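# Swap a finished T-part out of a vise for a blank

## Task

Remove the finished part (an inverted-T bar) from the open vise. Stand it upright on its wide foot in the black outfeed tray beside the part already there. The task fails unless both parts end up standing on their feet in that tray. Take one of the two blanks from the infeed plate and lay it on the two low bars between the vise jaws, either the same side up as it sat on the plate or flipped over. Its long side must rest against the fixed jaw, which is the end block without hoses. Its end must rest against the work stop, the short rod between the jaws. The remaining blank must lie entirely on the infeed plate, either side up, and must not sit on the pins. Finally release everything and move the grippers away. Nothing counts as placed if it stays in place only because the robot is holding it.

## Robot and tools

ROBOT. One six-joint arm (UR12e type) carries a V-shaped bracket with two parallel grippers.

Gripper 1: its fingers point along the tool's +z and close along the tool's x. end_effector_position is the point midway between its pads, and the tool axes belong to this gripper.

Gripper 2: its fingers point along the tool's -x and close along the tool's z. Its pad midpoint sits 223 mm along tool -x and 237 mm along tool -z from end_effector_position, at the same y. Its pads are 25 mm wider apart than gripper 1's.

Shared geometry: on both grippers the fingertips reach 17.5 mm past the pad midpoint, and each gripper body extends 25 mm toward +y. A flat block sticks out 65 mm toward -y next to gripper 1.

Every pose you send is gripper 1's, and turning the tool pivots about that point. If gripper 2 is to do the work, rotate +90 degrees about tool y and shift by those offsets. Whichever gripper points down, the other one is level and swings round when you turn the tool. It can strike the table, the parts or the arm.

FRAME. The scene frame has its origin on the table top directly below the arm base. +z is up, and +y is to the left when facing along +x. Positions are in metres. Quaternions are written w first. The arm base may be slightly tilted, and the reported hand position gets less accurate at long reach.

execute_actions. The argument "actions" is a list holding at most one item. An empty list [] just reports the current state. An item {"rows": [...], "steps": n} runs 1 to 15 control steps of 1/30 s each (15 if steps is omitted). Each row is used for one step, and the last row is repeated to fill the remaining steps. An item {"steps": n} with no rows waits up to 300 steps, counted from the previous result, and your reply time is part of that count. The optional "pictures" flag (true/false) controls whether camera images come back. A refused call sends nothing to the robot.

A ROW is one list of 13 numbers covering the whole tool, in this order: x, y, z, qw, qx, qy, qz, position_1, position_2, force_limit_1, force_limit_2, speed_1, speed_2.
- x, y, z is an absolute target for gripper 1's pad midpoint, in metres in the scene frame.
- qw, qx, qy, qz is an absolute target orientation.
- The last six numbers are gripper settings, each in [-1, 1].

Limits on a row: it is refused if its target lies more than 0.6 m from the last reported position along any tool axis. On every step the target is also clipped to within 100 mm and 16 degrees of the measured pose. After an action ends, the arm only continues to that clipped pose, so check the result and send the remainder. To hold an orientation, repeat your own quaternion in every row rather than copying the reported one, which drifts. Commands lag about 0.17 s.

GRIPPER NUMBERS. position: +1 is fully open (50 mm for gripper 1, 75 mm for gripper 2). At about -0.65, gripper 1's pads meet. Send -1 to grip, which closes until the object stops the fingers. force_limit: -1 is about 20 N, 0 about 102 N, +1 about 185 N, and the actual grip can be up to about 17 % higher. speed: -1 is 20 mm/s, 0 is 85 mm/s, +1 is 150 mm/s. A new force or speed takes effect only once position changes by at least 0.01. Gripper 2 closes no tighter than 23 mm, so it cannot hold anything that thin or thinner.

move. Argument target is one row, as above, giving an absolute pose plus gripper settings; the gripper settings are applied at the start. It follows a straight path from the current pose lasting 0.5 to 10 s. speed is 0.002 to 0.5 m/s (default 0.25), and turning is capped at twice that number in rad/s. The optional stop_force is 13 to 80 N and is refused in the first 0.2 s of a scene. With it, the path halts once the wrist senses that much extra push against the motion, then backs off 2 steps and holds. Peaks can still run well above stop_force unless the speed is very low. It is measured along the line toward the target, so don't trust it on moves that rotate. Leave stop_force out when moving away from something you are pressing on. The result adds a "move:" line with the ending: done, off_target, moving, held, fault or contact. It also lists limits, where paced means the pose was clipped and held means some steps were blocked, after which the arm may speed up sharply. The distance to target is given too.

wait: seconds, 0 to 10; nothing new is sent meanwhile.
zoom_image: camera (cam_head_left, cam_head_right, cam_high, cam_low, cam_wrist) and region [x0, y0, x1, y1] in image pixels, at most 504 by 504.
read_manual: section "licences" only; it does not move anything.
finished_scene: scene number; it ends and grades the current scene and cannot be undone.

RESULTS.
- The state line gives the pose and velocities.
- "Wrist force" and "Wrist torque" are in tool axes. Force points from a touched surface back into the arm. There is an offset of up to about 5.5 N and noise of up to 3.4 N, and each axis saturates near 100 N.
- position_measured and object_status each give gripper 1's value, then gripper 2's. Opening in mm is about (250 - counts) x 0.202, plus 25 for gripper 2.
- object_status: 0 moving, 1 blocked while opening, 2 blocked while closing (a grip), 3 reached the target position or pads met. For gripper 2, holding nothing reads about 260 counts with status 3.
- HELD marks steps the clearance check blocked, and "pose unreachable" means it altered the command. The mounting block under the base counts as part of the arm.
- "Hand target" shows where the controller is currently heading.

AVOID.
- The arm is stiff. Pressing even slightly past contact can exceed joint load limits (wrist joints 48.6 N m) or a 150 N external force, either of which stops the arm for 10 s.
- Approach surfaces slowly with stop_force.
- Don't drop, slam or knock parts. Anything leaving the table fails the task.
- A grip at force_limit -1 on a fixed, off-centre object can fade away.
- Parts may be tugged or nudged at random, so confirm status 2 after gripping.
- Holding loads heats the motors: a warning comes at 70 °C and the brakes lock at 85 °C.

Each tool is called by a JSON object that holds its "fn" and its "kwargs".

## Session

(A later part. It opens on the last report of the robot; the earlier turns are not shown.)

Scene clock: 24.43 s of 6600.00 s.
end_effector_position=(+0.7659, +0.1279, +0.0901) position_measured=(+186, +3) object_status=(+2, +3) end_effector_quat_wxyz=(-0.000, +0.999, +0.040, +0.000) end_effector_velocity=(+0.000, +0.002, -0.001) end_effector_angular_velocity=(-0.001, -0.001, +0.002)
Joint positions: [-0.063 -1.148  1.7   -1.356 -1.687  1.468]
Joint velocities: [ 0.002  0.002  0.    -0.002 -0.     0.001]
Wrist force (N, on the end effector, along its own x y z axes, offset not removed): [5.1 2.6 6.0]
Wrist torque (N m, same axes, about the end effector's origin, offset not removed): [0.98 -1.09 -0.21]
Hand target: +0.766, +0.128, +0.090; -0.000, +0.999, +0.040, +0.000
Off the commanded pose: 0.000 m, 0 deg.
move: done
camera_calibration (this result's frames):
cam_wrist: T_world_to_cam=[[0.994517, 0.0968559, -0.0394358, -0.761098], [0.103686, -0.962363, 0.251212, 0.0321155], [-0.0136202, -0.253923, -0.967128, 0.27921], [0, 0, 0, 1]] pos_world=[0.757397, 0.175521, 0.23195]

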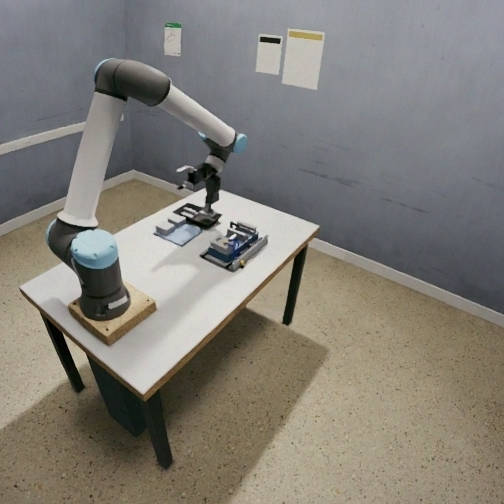

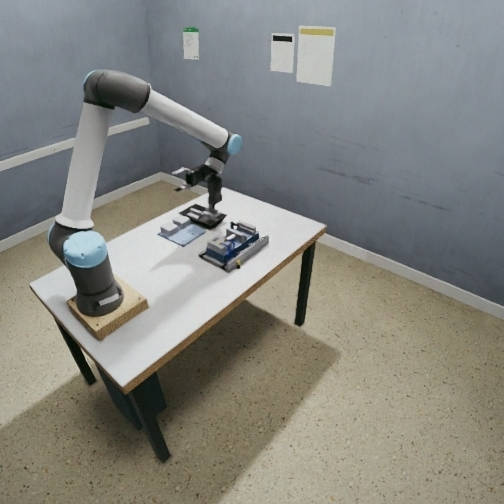

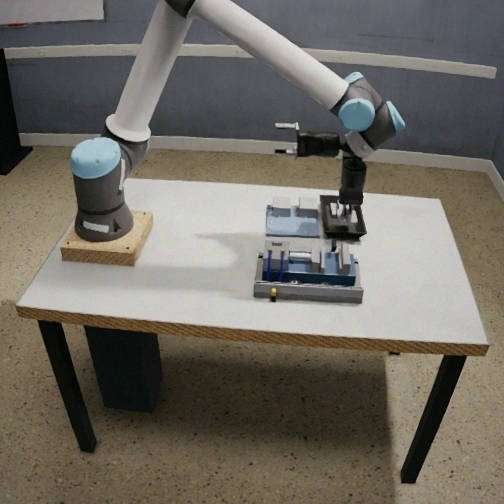

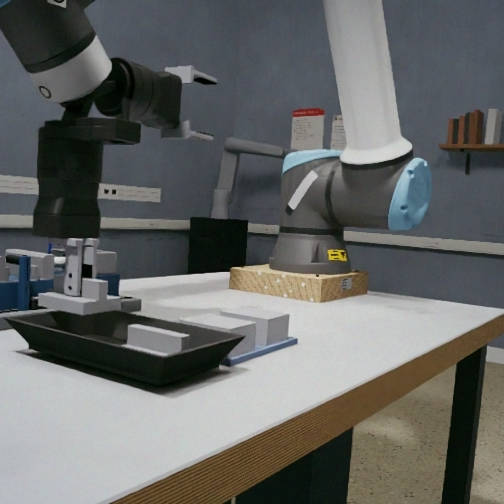

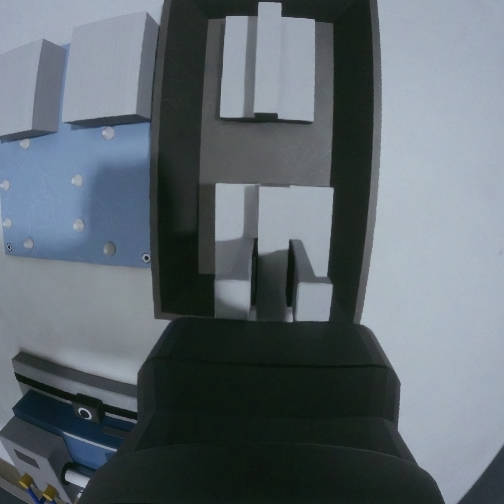

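{"fn": "move", "kwargs": {"target": [0.758,0.15,0.08,0,1,0.04,0,-1,1,0,0,-0.5,0], "speed": 0.08}}

{"fn": "move", "kwargs": {"target": [0.758,0.15,0.051,0,1,0.04,0,-1,1,0,0,-0.5,0], "speed": 0.04}}

{"fn": "move", "kwargs": {"target": [0.758,0.15,0.035,0,1,0.04,0,-1,1,0,0,-0.5,0], "speed": 0.003, "stop_force": 14}}

{"fn": "move", "kwargs": {"target": [0.758,0.15,0.05,0,1,0.04,0,0.5,1,0,0,1,0], "speed": 0.004}}

{"fn": "move", "kwargs": {"target": [0.758,0.15,0.11,0,1,0.04,0,0.5,1,0,0,1,0]}}

{"fn": "move", "kwargs": {"target": [0.56,0.195,0.10,0,1,0,0,1,1,0,0,1,0]}}

Scene clock: 31.67 s of 6600.00 s.
end_effector_position=(+0.7580, +0.1498, +0.0801) position_measured=(+186, +3) object_status=(+2, +3) end_effector_quat_wxyz=(-0.000, +0.999, +0.040, +0.000) end_effector_velocity=(-0.000, +0.001, -0.000) end_effector_angular_velocity=(-0.000, -0.001, -0.000)
Joint positions: [-0.037 -1.145  1.717 -1.374 -1.669  1.487]
Joint velocities: [ 0.002  0.     0.    -0.001  0.001  0.002]
Wrist force (N, on the end effector, along its own x y z axes, offset not removed): [3.6 -2.1 -2.2]
Wrist torque (N m, same axes, about the end effector's origin, offset not removed): [-0.23 -0.76 -0.10]
Hand target: +0.758, +0.150, +0.080; -0.000, +0.999, +0.040, +0.000
Off the commanded pose: 0.000 m, 0 deg.
After step 90, 3.37 s passed at rest.
move: done
camera_calibration (this result's frames):
cam_wrist: T_world_to_cam=[[0.994513, 0.0968553, -0.0395266, -0.755788], [0.10371, -0.962331, 0.251323, 0.0564979], [-0.0136958, -0.254043, -0.967096, 0.275023], [0, 0, 0, 1]] pos_world=[0.749549, 0.197439, 0.2219]

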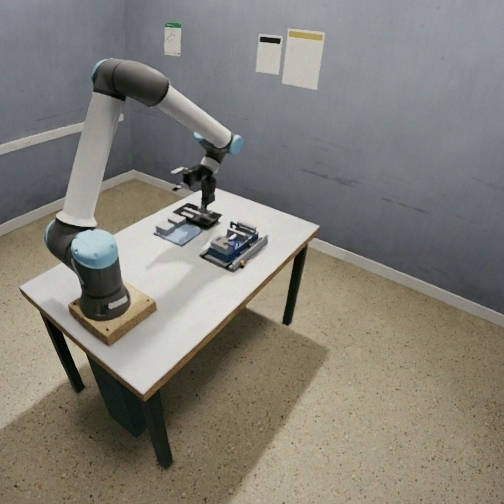

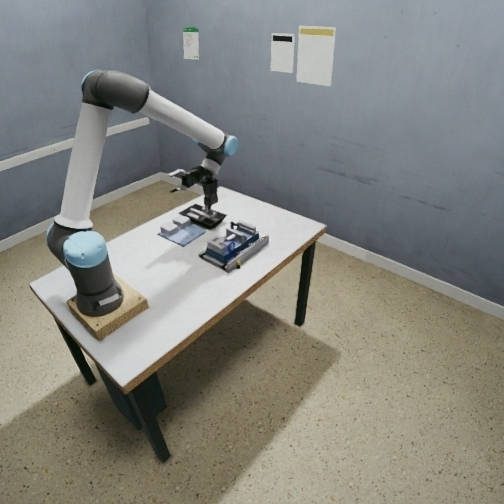

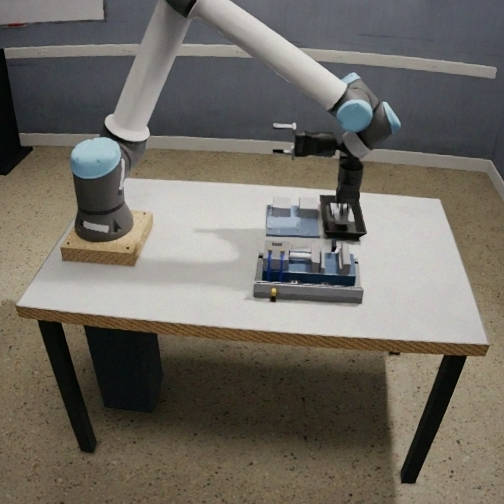

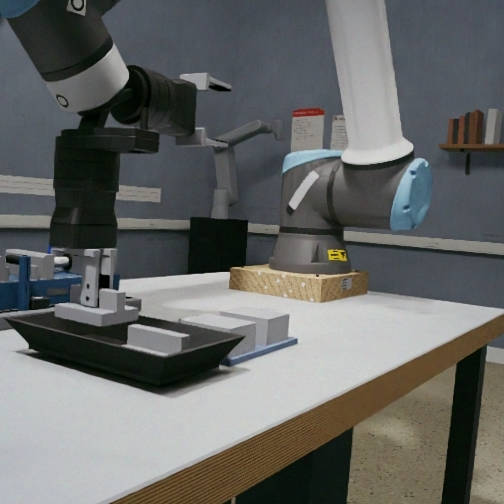

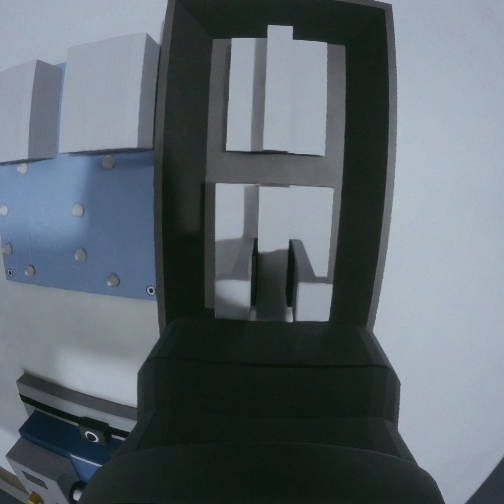

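Scene clock: 32.77 s of 6600.00 s.
end_effector_position=(+0.7580, +0.1500, +0.0512) position_measured=(+186, +3) object_status=(+2, +3) end_effector_quat_wxyz=(+0.000, +0.999, +0.040, -0.000) end_effector_velocity=(+0.000, -0.001, -0.002) end_effector_angular_velocity=(-0.001, -0.001, -0.000)
Joint positions: [-0.037 -1.118  1.736 -1.42  -1.669  1.487]
Joint velocities: [-0.     0.002  0.001 -0.003 -0.001  0.001]
Wrist force (N, on the end effector, along its own x y z axes, offset not removed): [6.8 -1.8 6.6]
Wrist torque (N m, same axes, about the end effector's origin, offset not removed): [0.02 -1.47 -0.28]
Hand target: +0.758, +0.150, +0.051; +0.000, +0.999, +0.040, -0.000
Off the commanded pose: 0.000 m, 0 deg.
move: done
camera_calibration (this result's frames):
cam_wrist: T_world_to_cam=[[0.994513, 0.0968525, -0.0395501, -0.756888], [0.103714, -0.962321, 0.25136, 0.0639112], [-0.013715, -0.254083, -0.967085, 0.247173], [0, 0, 0, 1]] pos_world=[0.749496, 0.197612, 0.193038]

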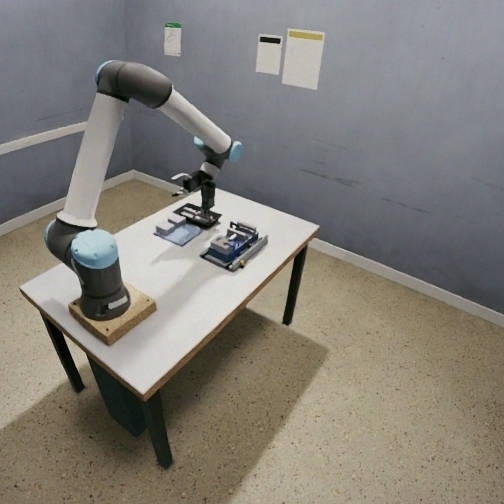

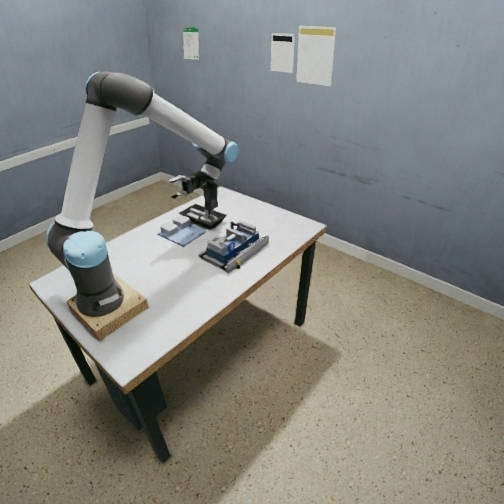

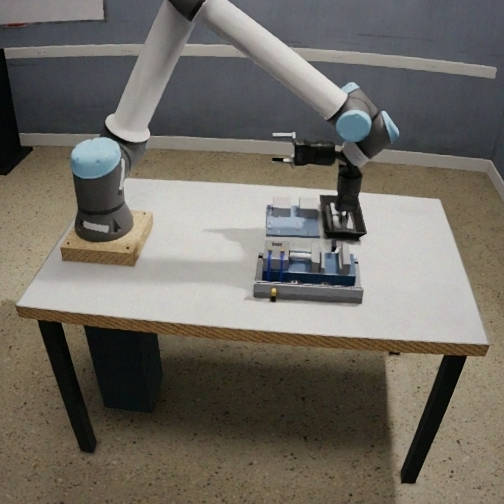

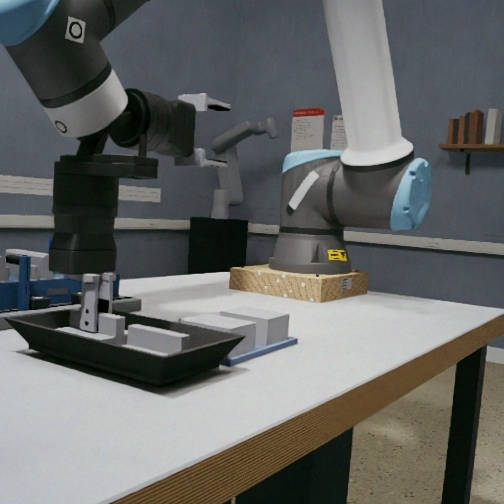

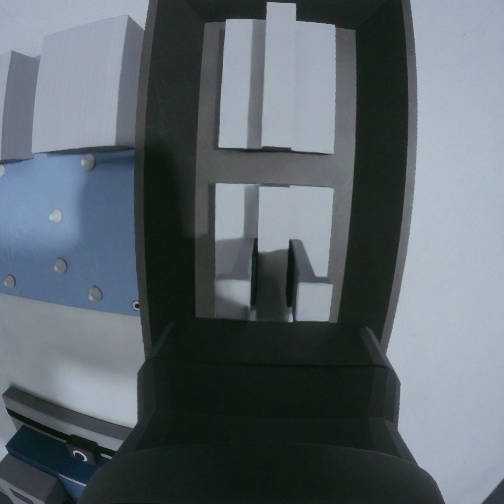

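Scene clock: 34.97 s of 6600.00 s.
end_effector_position=(+0.7580, +0.1500, +0.0457) position_measured=(+186, +3) object_status=(+2, +3) end_effector_quat_wxyz=(+0.000, +0.999, +0.040, -0.000) end_effector_velocity=(+0.000, +0.000, +0.001) end_effector_angular_velocity=(+0.001, +0.001, +0.001)
Joint positions: [-0.038 -1.112  1.739 -1.429 -1.669  1.487]
Joint velocities: [ 0.    -0.    -0.001  0.002  0.001 -0.001]
Wrist force (N, on the end effector, along its own x y z axes, offset not removed): [-6.1 1.3 -26.6]
Wrist torque (N m, same axes, about the end effector's origin, offset not removed): [0.14 -0.63 -0.26]
Hand target: +0.758, +0.150, +0.046; +0.000, +0.999, +0.040, +0.000
Off the commanded pose: 0.011 m, 0 deg.
move: contact
camera_calibration (this result's frames):
cam_wrist: T_world_to_cam=[[0.99451, 0.0968744, -0.0395601, -0.757101], [0.103737, -0.962317, 0.251364, 0.0652745], [-0.0137187, -0.254088, -0.967084, 0.241839], [0, 0, 0, 1]] pos_world=[0.749491, 0.197607, 0.18752]

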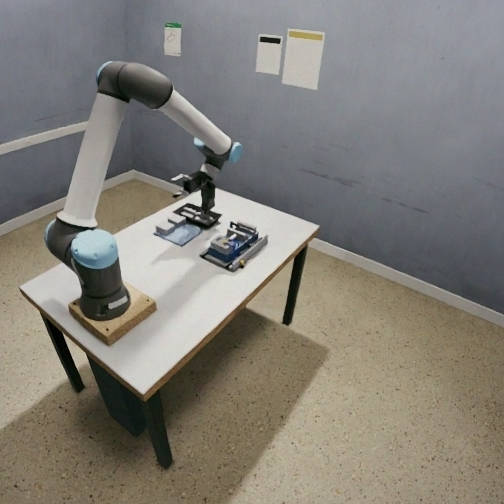

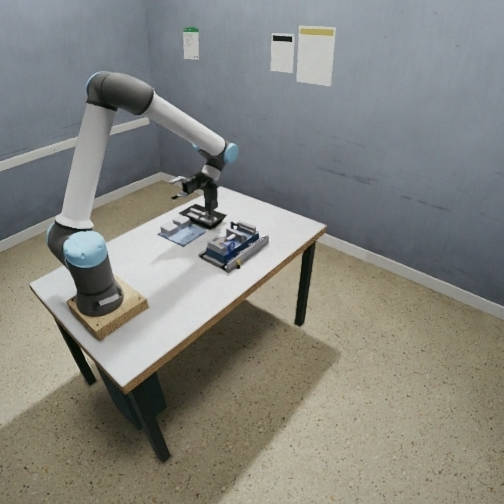

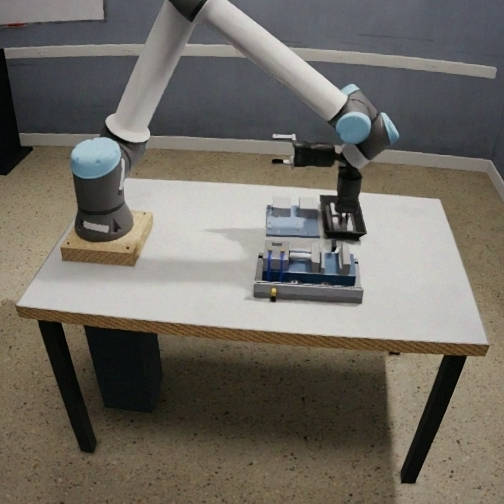

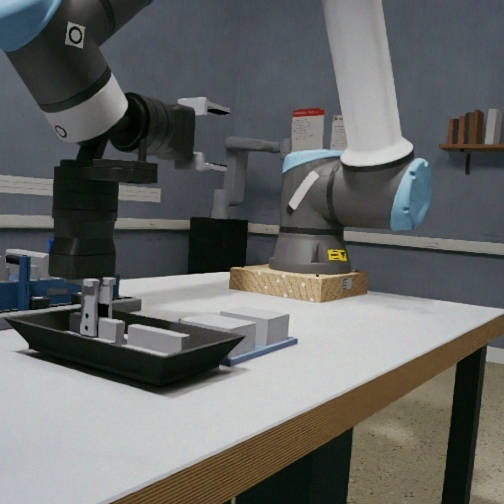

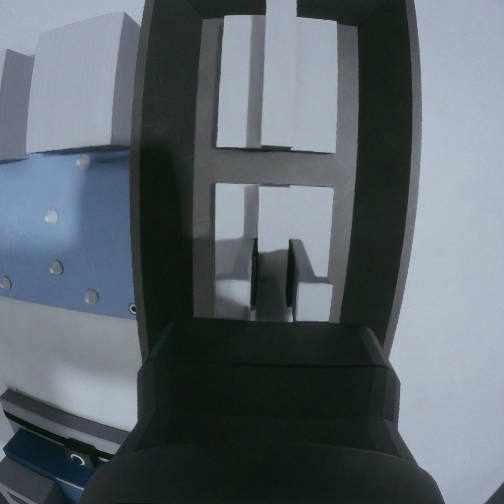

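Scene clock: 36.27 s of 6600.00 s.
end_effector_position=(+0.7580, +0.1500, +0.0499) position_measured=(+78, +3) object_status=(+3, +3) end_effector_quat_wxyz=(-0.000, +0.999, +0.040, +0.000) end_effector_velocity=(-0.000, -0.001, +0.001) end_effector_angular_velocity=(-0.001, +0.000, -0.000)
Joint positions: [-0.038 -1.116  1.737 -1.422 -1.669  1.487]
Joint velocities: [-0.001 -0.001 -0.     0.001 -0.001  0.   ]
Wrist force (N, on the end effector, along its own x y z axes, offset not removed): [1.5 0.3 1.6]
Wrist torque (N m, same axes, about the end effector's origin, offset not removed): [0.48 -0.31 -0.21]
Hand target: +0.758, +0.150, +0.050; -0.000, +0.999, +0.040, +0.000
Off the commanded pose: 0.000 m, 0 deg.
move: done
camera_calibration (this result's frames):
cam_wrist: T_world_to_cam=[[0.994519, 0.0967947, -0.0395416, -0.756953], [0.103656, -0.962327, 0.251359, 0.0642355], [-0.0137217, -0.25408, -0.967086, 0.245902], [0, 0, 0, 1]] pos_world=[0.74952, 0.197564, 0.191731]

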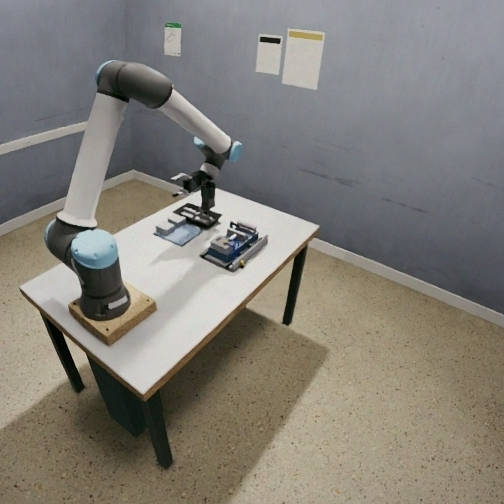

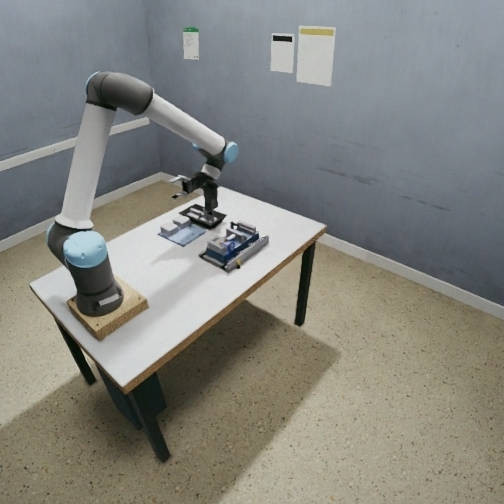

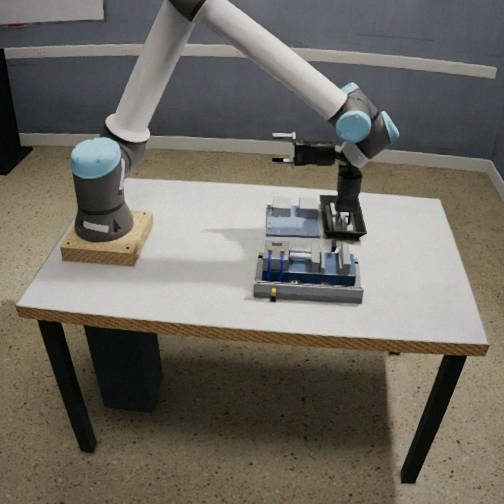

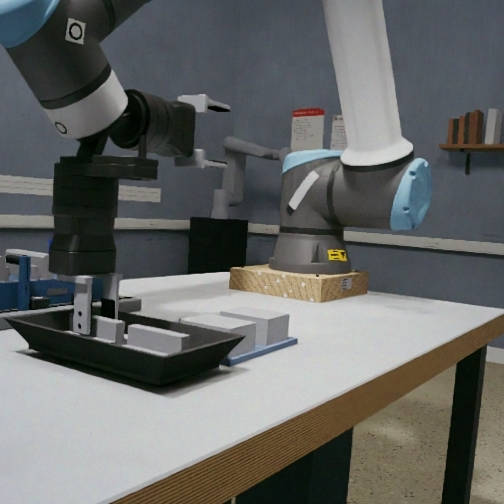

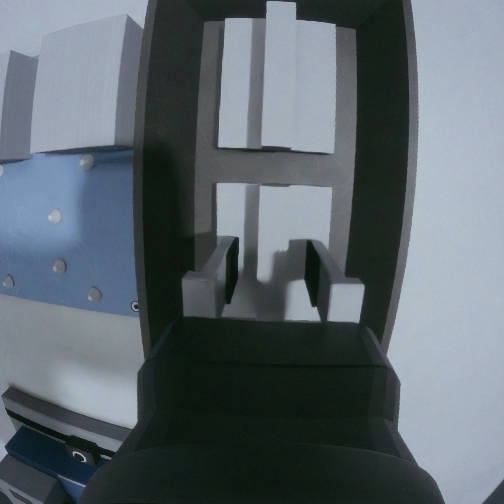

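Scene clock: 37.20 s of 6600.00 s.
end_effector_position=(+0.7580, +0.1500, +0.1098) position_measured=(+78, +3) object_status=(+3, +3) end_effector_quat_wxyz=(-0.000, +0.999, +0.040, +0.000) end_effector_velocity=(+0.000, +0.001, +0.002) end_effector_angular_velocity=(+0.002, -0.000, +0.000)
Joint positions: [-0.037 -1.171  1.695 -1.326 -1.668  1.488]
Joint velocities: [ 0.    -0.002 -0.002  0.004  0.001 -0.001]
Wrist force (N, on the end effector, along its own x y z axes, offset not removed): [5.0 1.9 -1.3]
Wrist torque (N m, same axes, about the end effector's origin, offset not removed): [0.71 -1.07 -0.33]
Hand target: +0.758, +0.150, +0.110; -0.000, +0.999, +0.040, +0.000
Off the commanded pose: 0.000 m, 0 deg.
move: done
camera_calibration (this result's frames):
cam_wrist: T_world_to_cam=[[0.994514, 0.0968437, -0.0395364, -0.7546], [0.103702, -0.962325, 0.25135, 0.0492022], [-0.0137051, -0.254071, -0.967088, 0.303789], [0, 0, 0, 1]] pos_world=[0.749521, 0.197611, 0.25159]

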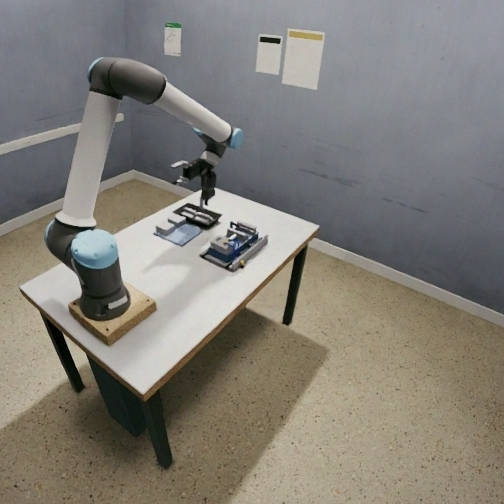

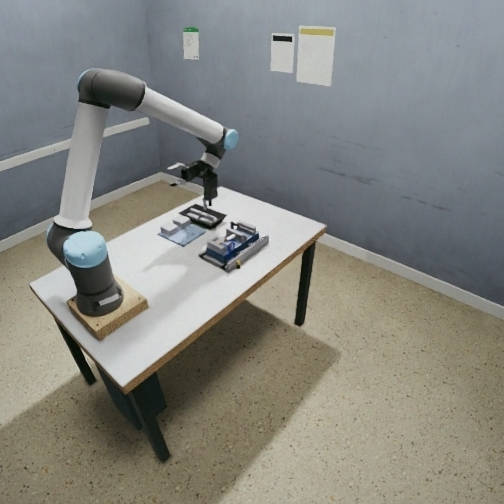

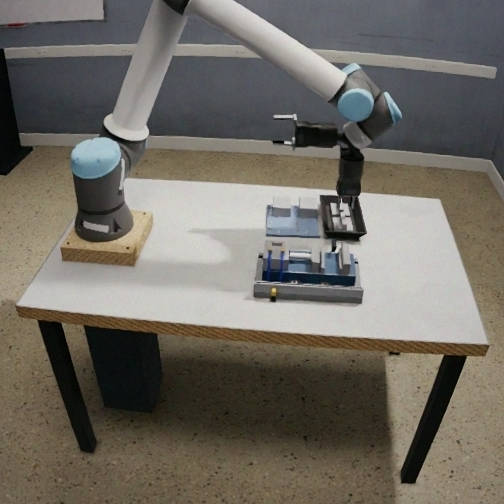

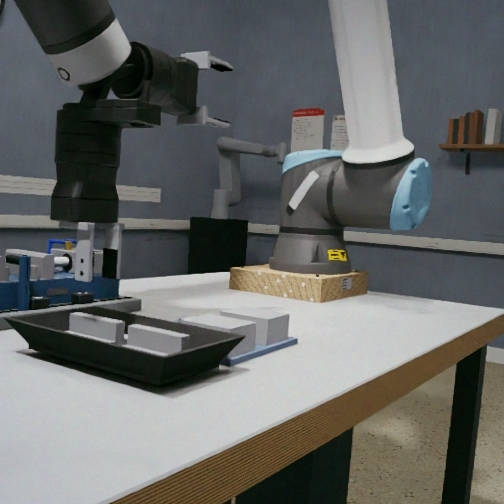

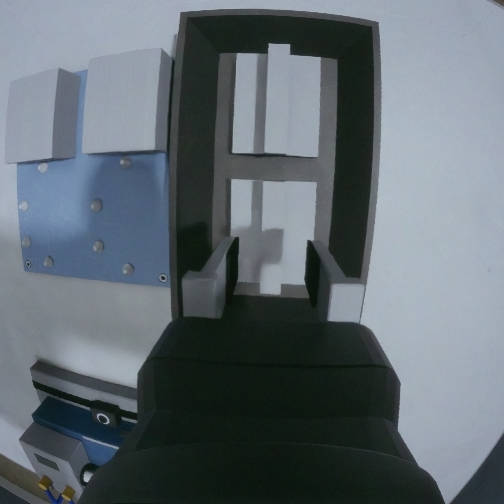

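Scene clock: 38.63 s of 6600.00 s.
end_effector_position=(+0.5602, +0.1948, +0.1001) position_measured=(+3, +3) object_status=(+3, +3) end_effector_quat_wxyz=(-0.000, +1.000, +0.000, +0.000) end_effector_velocity=(-0.003, +0.001, -0.000) end_effector_angular_velocity=(-0.000, +0.001, -0.001)
Joint positions: [ 0.01  -1.435  2.074 -1.437 -1.579  1.578]
Joint velocities: [ 0.002 -0.004  0.005 -0.001  0.002  0.002]
Wrist force (N, on the end effector, along its own x y z axes, offset not removed): [6.0 -1.9 1.2]
Wrist torque (N m, same axes, about the end effector's origin, offset not removed): [-0.26 -1.16 -0.07]
Hand target: +0.560, +0.195, +0.100; -0.000, +1.000, +0.000, +0.000
Off the commanded pose: 0.000 m, 0 deg.
move: done
camera_calibration (this result's frames):
cam_wrist: T_world_to_cam=[[0.99907, 0.0171928, -0.0395366, -0.549651], [0.0265949, -0.967545, 0.251295, 0.159465], [-0.033933, -0.252112, -0.967103, 0.314039], [0, 0, 0, 1]] pos_world=[0.555555, 0.242913, 0.241904]

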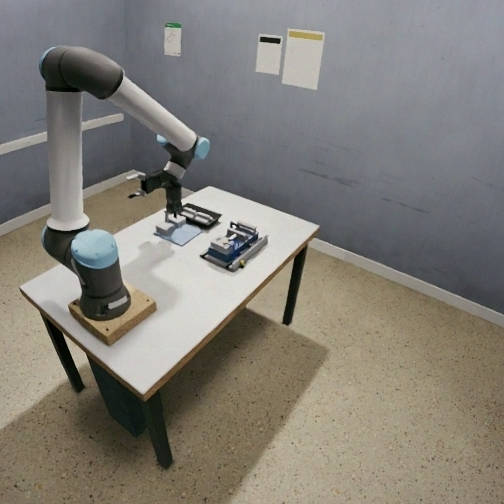

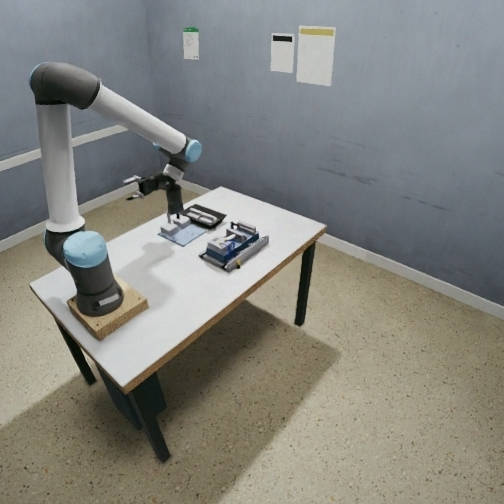

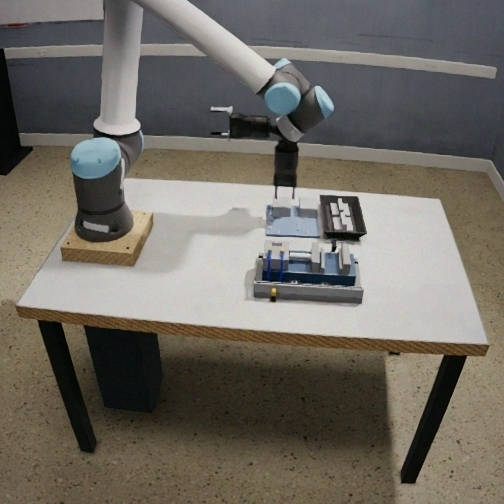

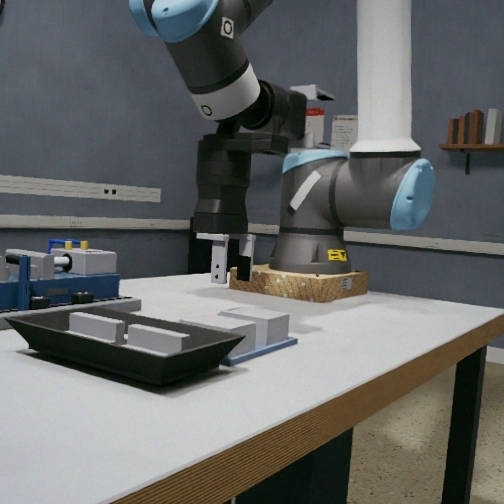

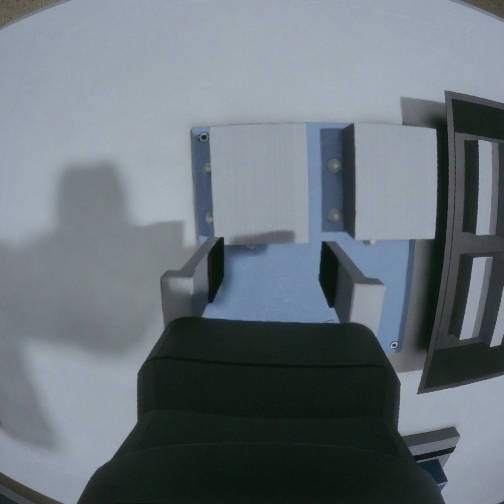

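{"fn": "execute_actions", "kwargs": {"actions": []}}

{"fn": "move", "kwargs": {"target": [0.6,0.22,0.4,0,1,0,0,1,1,0,0,0,0]}}

{"fn": "move", "kwargs": {"target": [0.79,0.24,0.4,-0.012,0.707,0.012,0.707,1,1,0,0,0,0], "speed": 0.3}}

{"fn": "move", "kwargs": {"target": [0.79,0.24,0.3,-0.012,0.707,0.012,0.707,1,1,0,0,0,0], "speed": 0.08}}

Scene clock: 55.27 s of 6600.00 s.
end_effector_position=(+0.5600, +0.1948, +0.1001) position_measured=(+3, +3) object_status=(+3, +3) end_effector_quat_wxyz=(-0.000, +1.000, +0.000, +0.000) end_effector_velocity=(+0.001, -0.000, +0.001) end_effector_angular_velocity=(+0.000, -0.001, +0.001)
Joint positions: [ 0.01  -1.435  2.075 -1.437 -1.579  1.578]
Joint velocities: [-0.001 -0.    -0.001  0.    -0.001 -0.001]
Wrist force (N, on the end effector, along its own x y z axes, offset not removed): [0.9 -0.5 -0.9]
Wrist torque (N m, same axes, about the end effector's origin, offset not removed): [0.22 -0.23 -0.18]
Hand target: +0.560, +0.195, +0.100; -0.000, +1.000, +0.000, +0.000
Off the commanded pose: 0.000 m, 0 deg.
Steps of this call (steps 1 to 90: nothing new was sent; then 13.63 s passed at rest). Readings (end_effector_position | what the end effector reports):
1: (+0.5602, +0.1948, +0.1001) | position_measured=(+3, +3) object_status=(+3, +3)
2: (+0.5601, +0.1948, +0.1001) | position_measured=(+3, +3) object_status=(+3, +3)
4: (+0.5601, +0.1948, +0.1001) | position_measured=(+3, +3) object_status=(+3, +3)
8: (+0.5600, +0.1948, +0.1001) | position_measured=(+3, +3) object_status=(+3, +3)
90: the state above
camera_calibration (this result's frames):
cam_wrist: T_world_to_cam=[[0.999074, 0.0171101, -0.0394745, -0.549409], [0.0264991, -0.967548, 0.251295, 0.159569], [-0.0338938, -0.252108, -0.967105, 0.314049], [0, 0, 0, 1]] pos_world=[0.555317, 0.242965, 0.241932]

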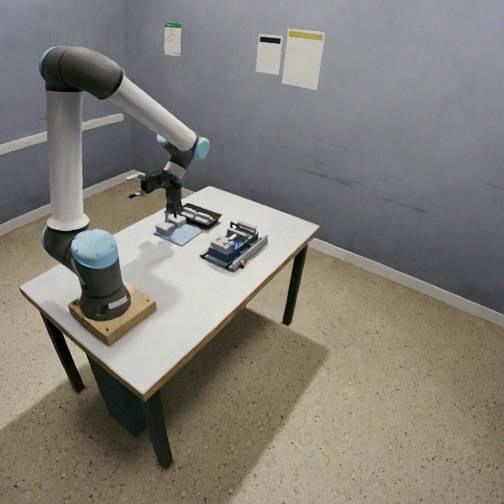

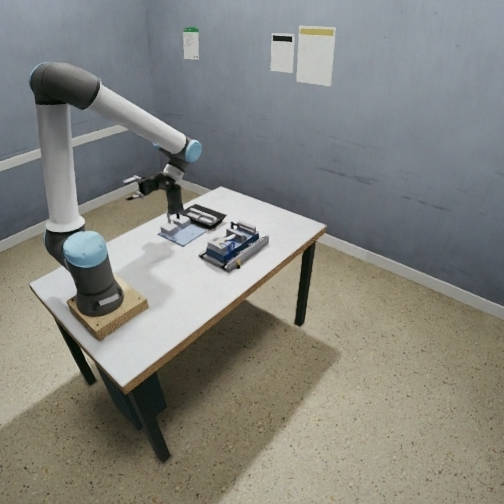

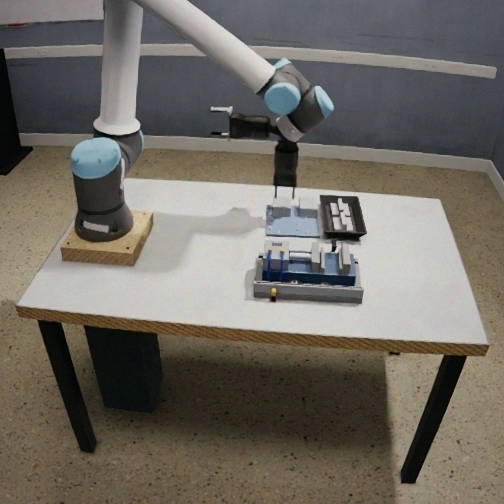

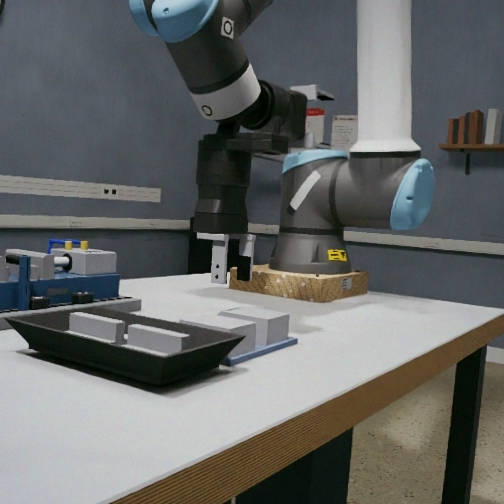

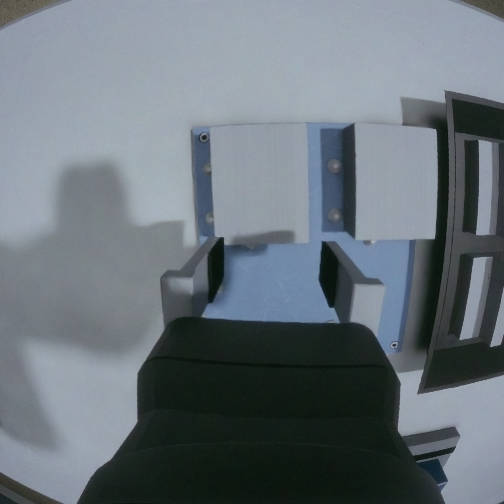

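Scene clock: 57.10 s of 6600.00 s.
end_effector_position=(+0.6000, +0.2201, +0.3998) position_measured=(+3, +3) object_status=(+3, +3) end_effector_quat_wxyz=(-0.000, +1.000, -0.000, +0.000) end_effector_velocity=(+0.001, +0.001, +0.002) end_effector_angular_velocity=(+0.000, +0.000, +0.001)
Joint positions: [ 0.053 -1.545  1.627 -0.88  -1.549  1.609]
Joint velocities: [ 0.001  0.001 -0.005  0.005 -0.    -0.   ]
Wrist force (N, on the end effector, along its own x y z axes, offset not removed): [3.9 3.2 -1.2]
Wrist torque (N m, same axes, about the end effector's origin, offset not removed): [1.09 -0.65 -0.25]
Hand target: +0.600, +0.220, +0.400; -0.000, +1.000, -0.000, +0.000
Off the commanded pose: 0.000 m, 0 deg.
move: done
camera_calibration (this result's frames):
cam_wrist: T_world_to_cam=[[0.999077, 0.0171027, -0.0394159, -0.578004], [0.0264769, -0.96755, 0.251288, 0.107615], [-0.0338391, -0.2521, -0.967109, 0.611567], [0, 0, 0, 1]] pos_world=[0.595316, 0.268184, 0.541627]

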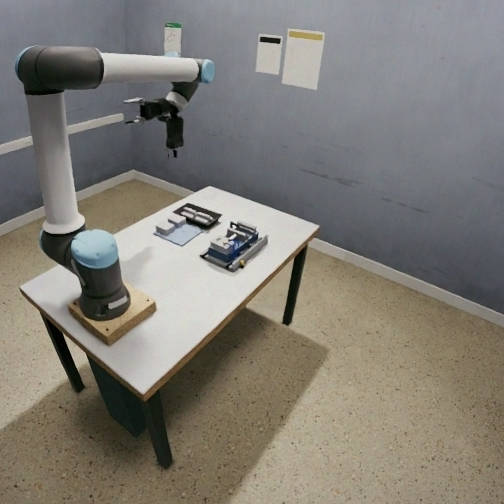

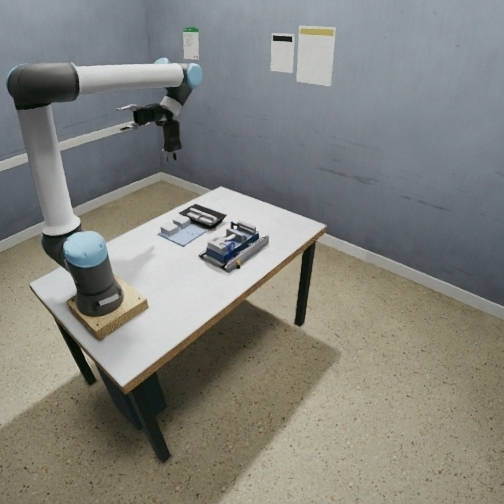

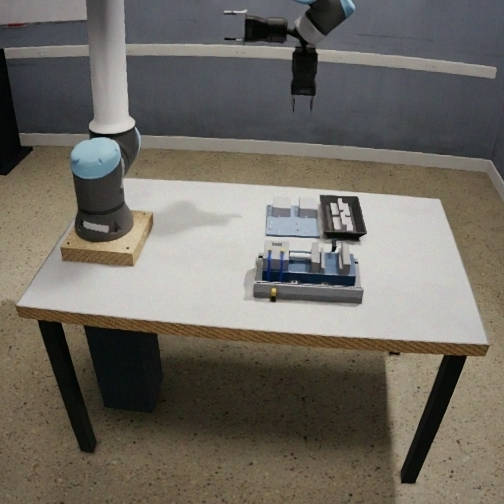

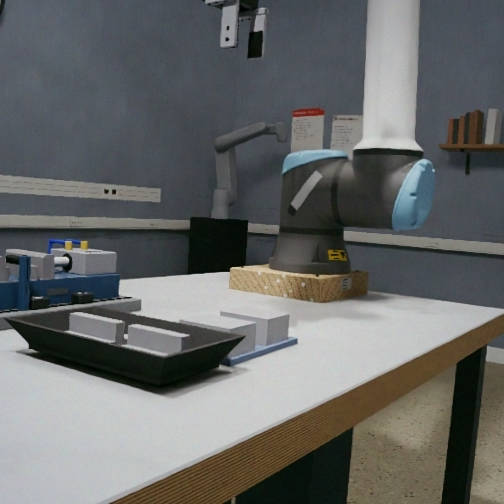

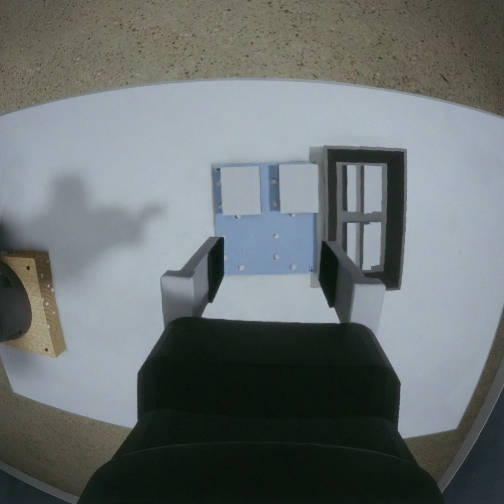

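Scene clock: 60.33 s of 6600.00 s.
end_effector_position=(+0.7891, +0.2402, +0.4005) position_measured=(+3, +3) object_status=(+3, +3) end_effector_quat_wxyz=(-0.011, +0.708, +0.012, +0.706) end_effector_velocity=(+0.001, +0.000, -0.000) end_effector_angular_velocity=(+0.001, -0.014, +0.000)
Joint positions: [ 0.085 -1.479  2.39  -3.277 -1.609  1.591]
Joint velocities: [ 0.     0.014  0.001 -0.029  0.    -0.   ]
Wrist force (N, on the end effector, along its own x y z axes, offset not removed): [1.1 0.7 -2.0]
Wrist torque (N m, same axes, about the end effector's origin, offset not removed): [0.41 -0.31 -0.11]
Hand target: +0.789, +0.240, +0.401; -0.011, +0.707, +0.012, +0.707
Off the commanded pose: 0.001 m, 0 deg.
move: done
camera_calibration (this result's frames):
cam_wrist: T_world_to_cam=[[0.0405494, 0.0194656, 0.998988, -0.427356], [-0.219418, -0.975232, 0.027909, 0.407246], [0.974788, -0.220328, -0.035274, -0.553061], [0, 0, 0, 1]] pos_world=[0.645804, 0.283623, 0.396049]

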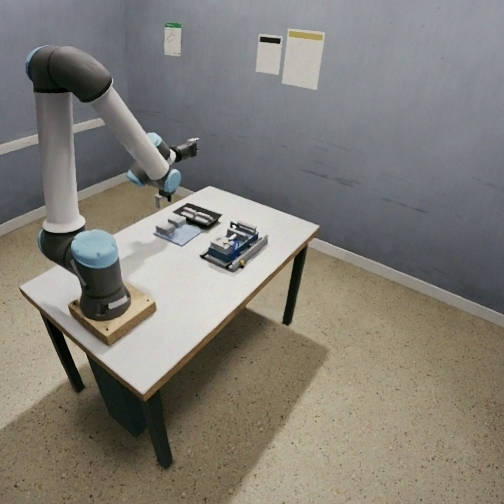

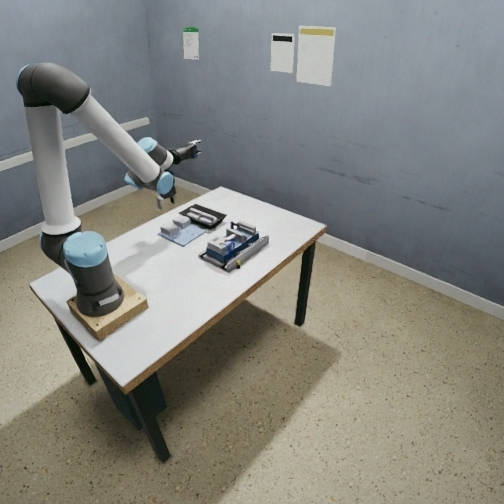

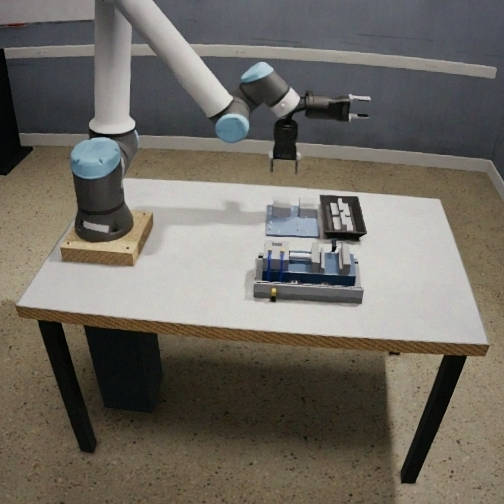

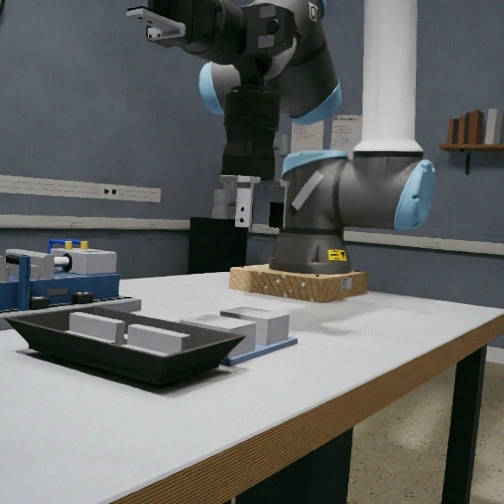

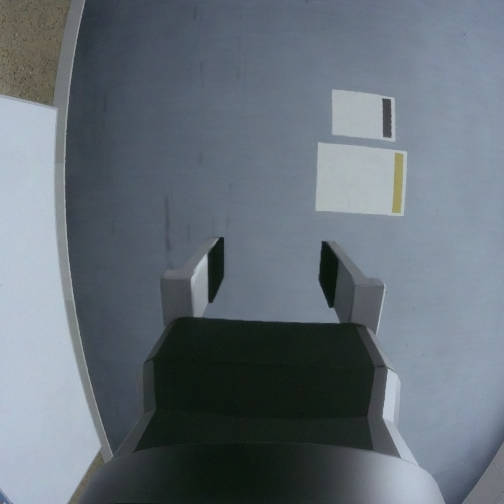

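Scene clock: 62.03 s of 6600.00 s.
end_effector_position=(+0.7899, +0.2400, +0.3002) position_measured=(+3, +3) object_status=(+3, +3) end_effector_quat_wxyz=(-0.012, +0.707, +0.012, +0.707) end_effector_velocity=(-0.000, -0.000, -0.003) end_effector_angular_velocity=(+0.000, -0.000, -0.000)
Joint positions: [ 0.081 -1.264  2.434 -3.538 -1.604  1.588]
Joint velocities: [-0.001  0.006  0.001 -0.007  0.    -0.   ]
Wrist force (N, on the end effector, along its own x y z axes, offset not removed): [2.7 -0.9 -1.0]
Wrist torque (N m, same axes, about the end effector's origin, offset not removed): [0.03 -0.66 -0.38]
Hand target: +0.790, +0.240, +0.300; -0.012, +0.707, +0.012, +0.707
Off the commanded pose: 0.000 m, 0 deg.
move: done
camera_calibration (this result's frames):
cam_wrist: T_world_to_cam=[[0.0390217, 0.0184519, 0.999068, -0.325713], [-0.218383, -0.975502, 0.0265463, 0.409712], [0.975083, -0.219215, -0.0340362, -0.558309], [0, 0, 0, 1]] pos_world=[0.646581, 0.283295, 0.295531]

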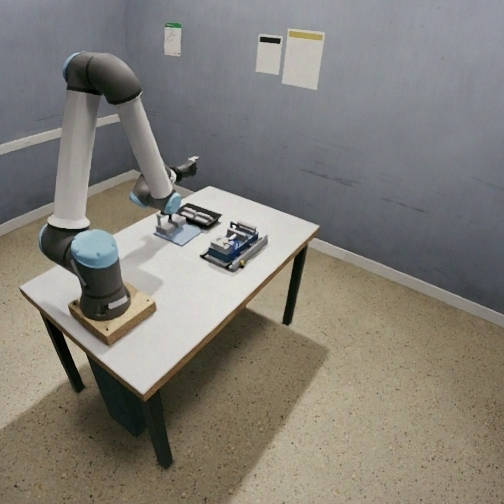

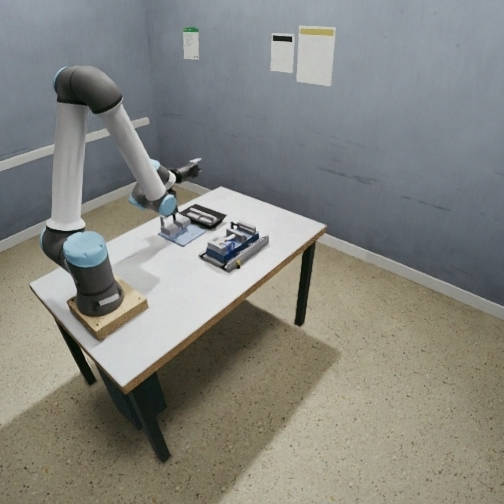

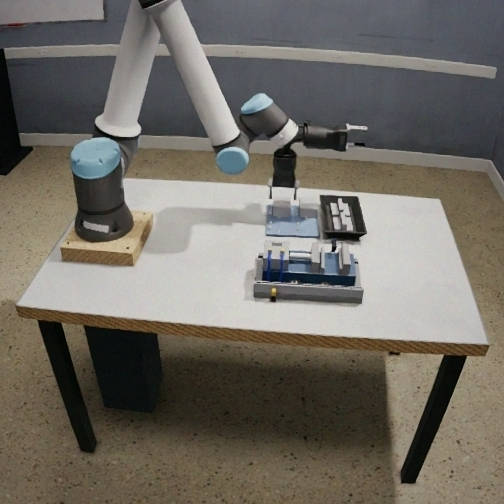

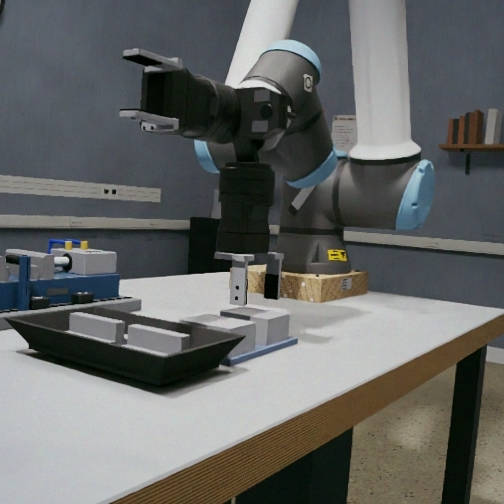

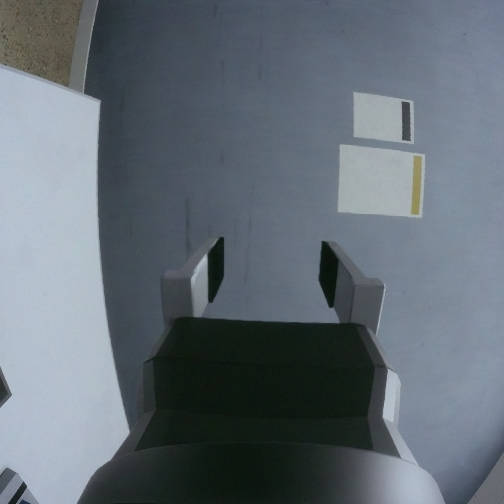

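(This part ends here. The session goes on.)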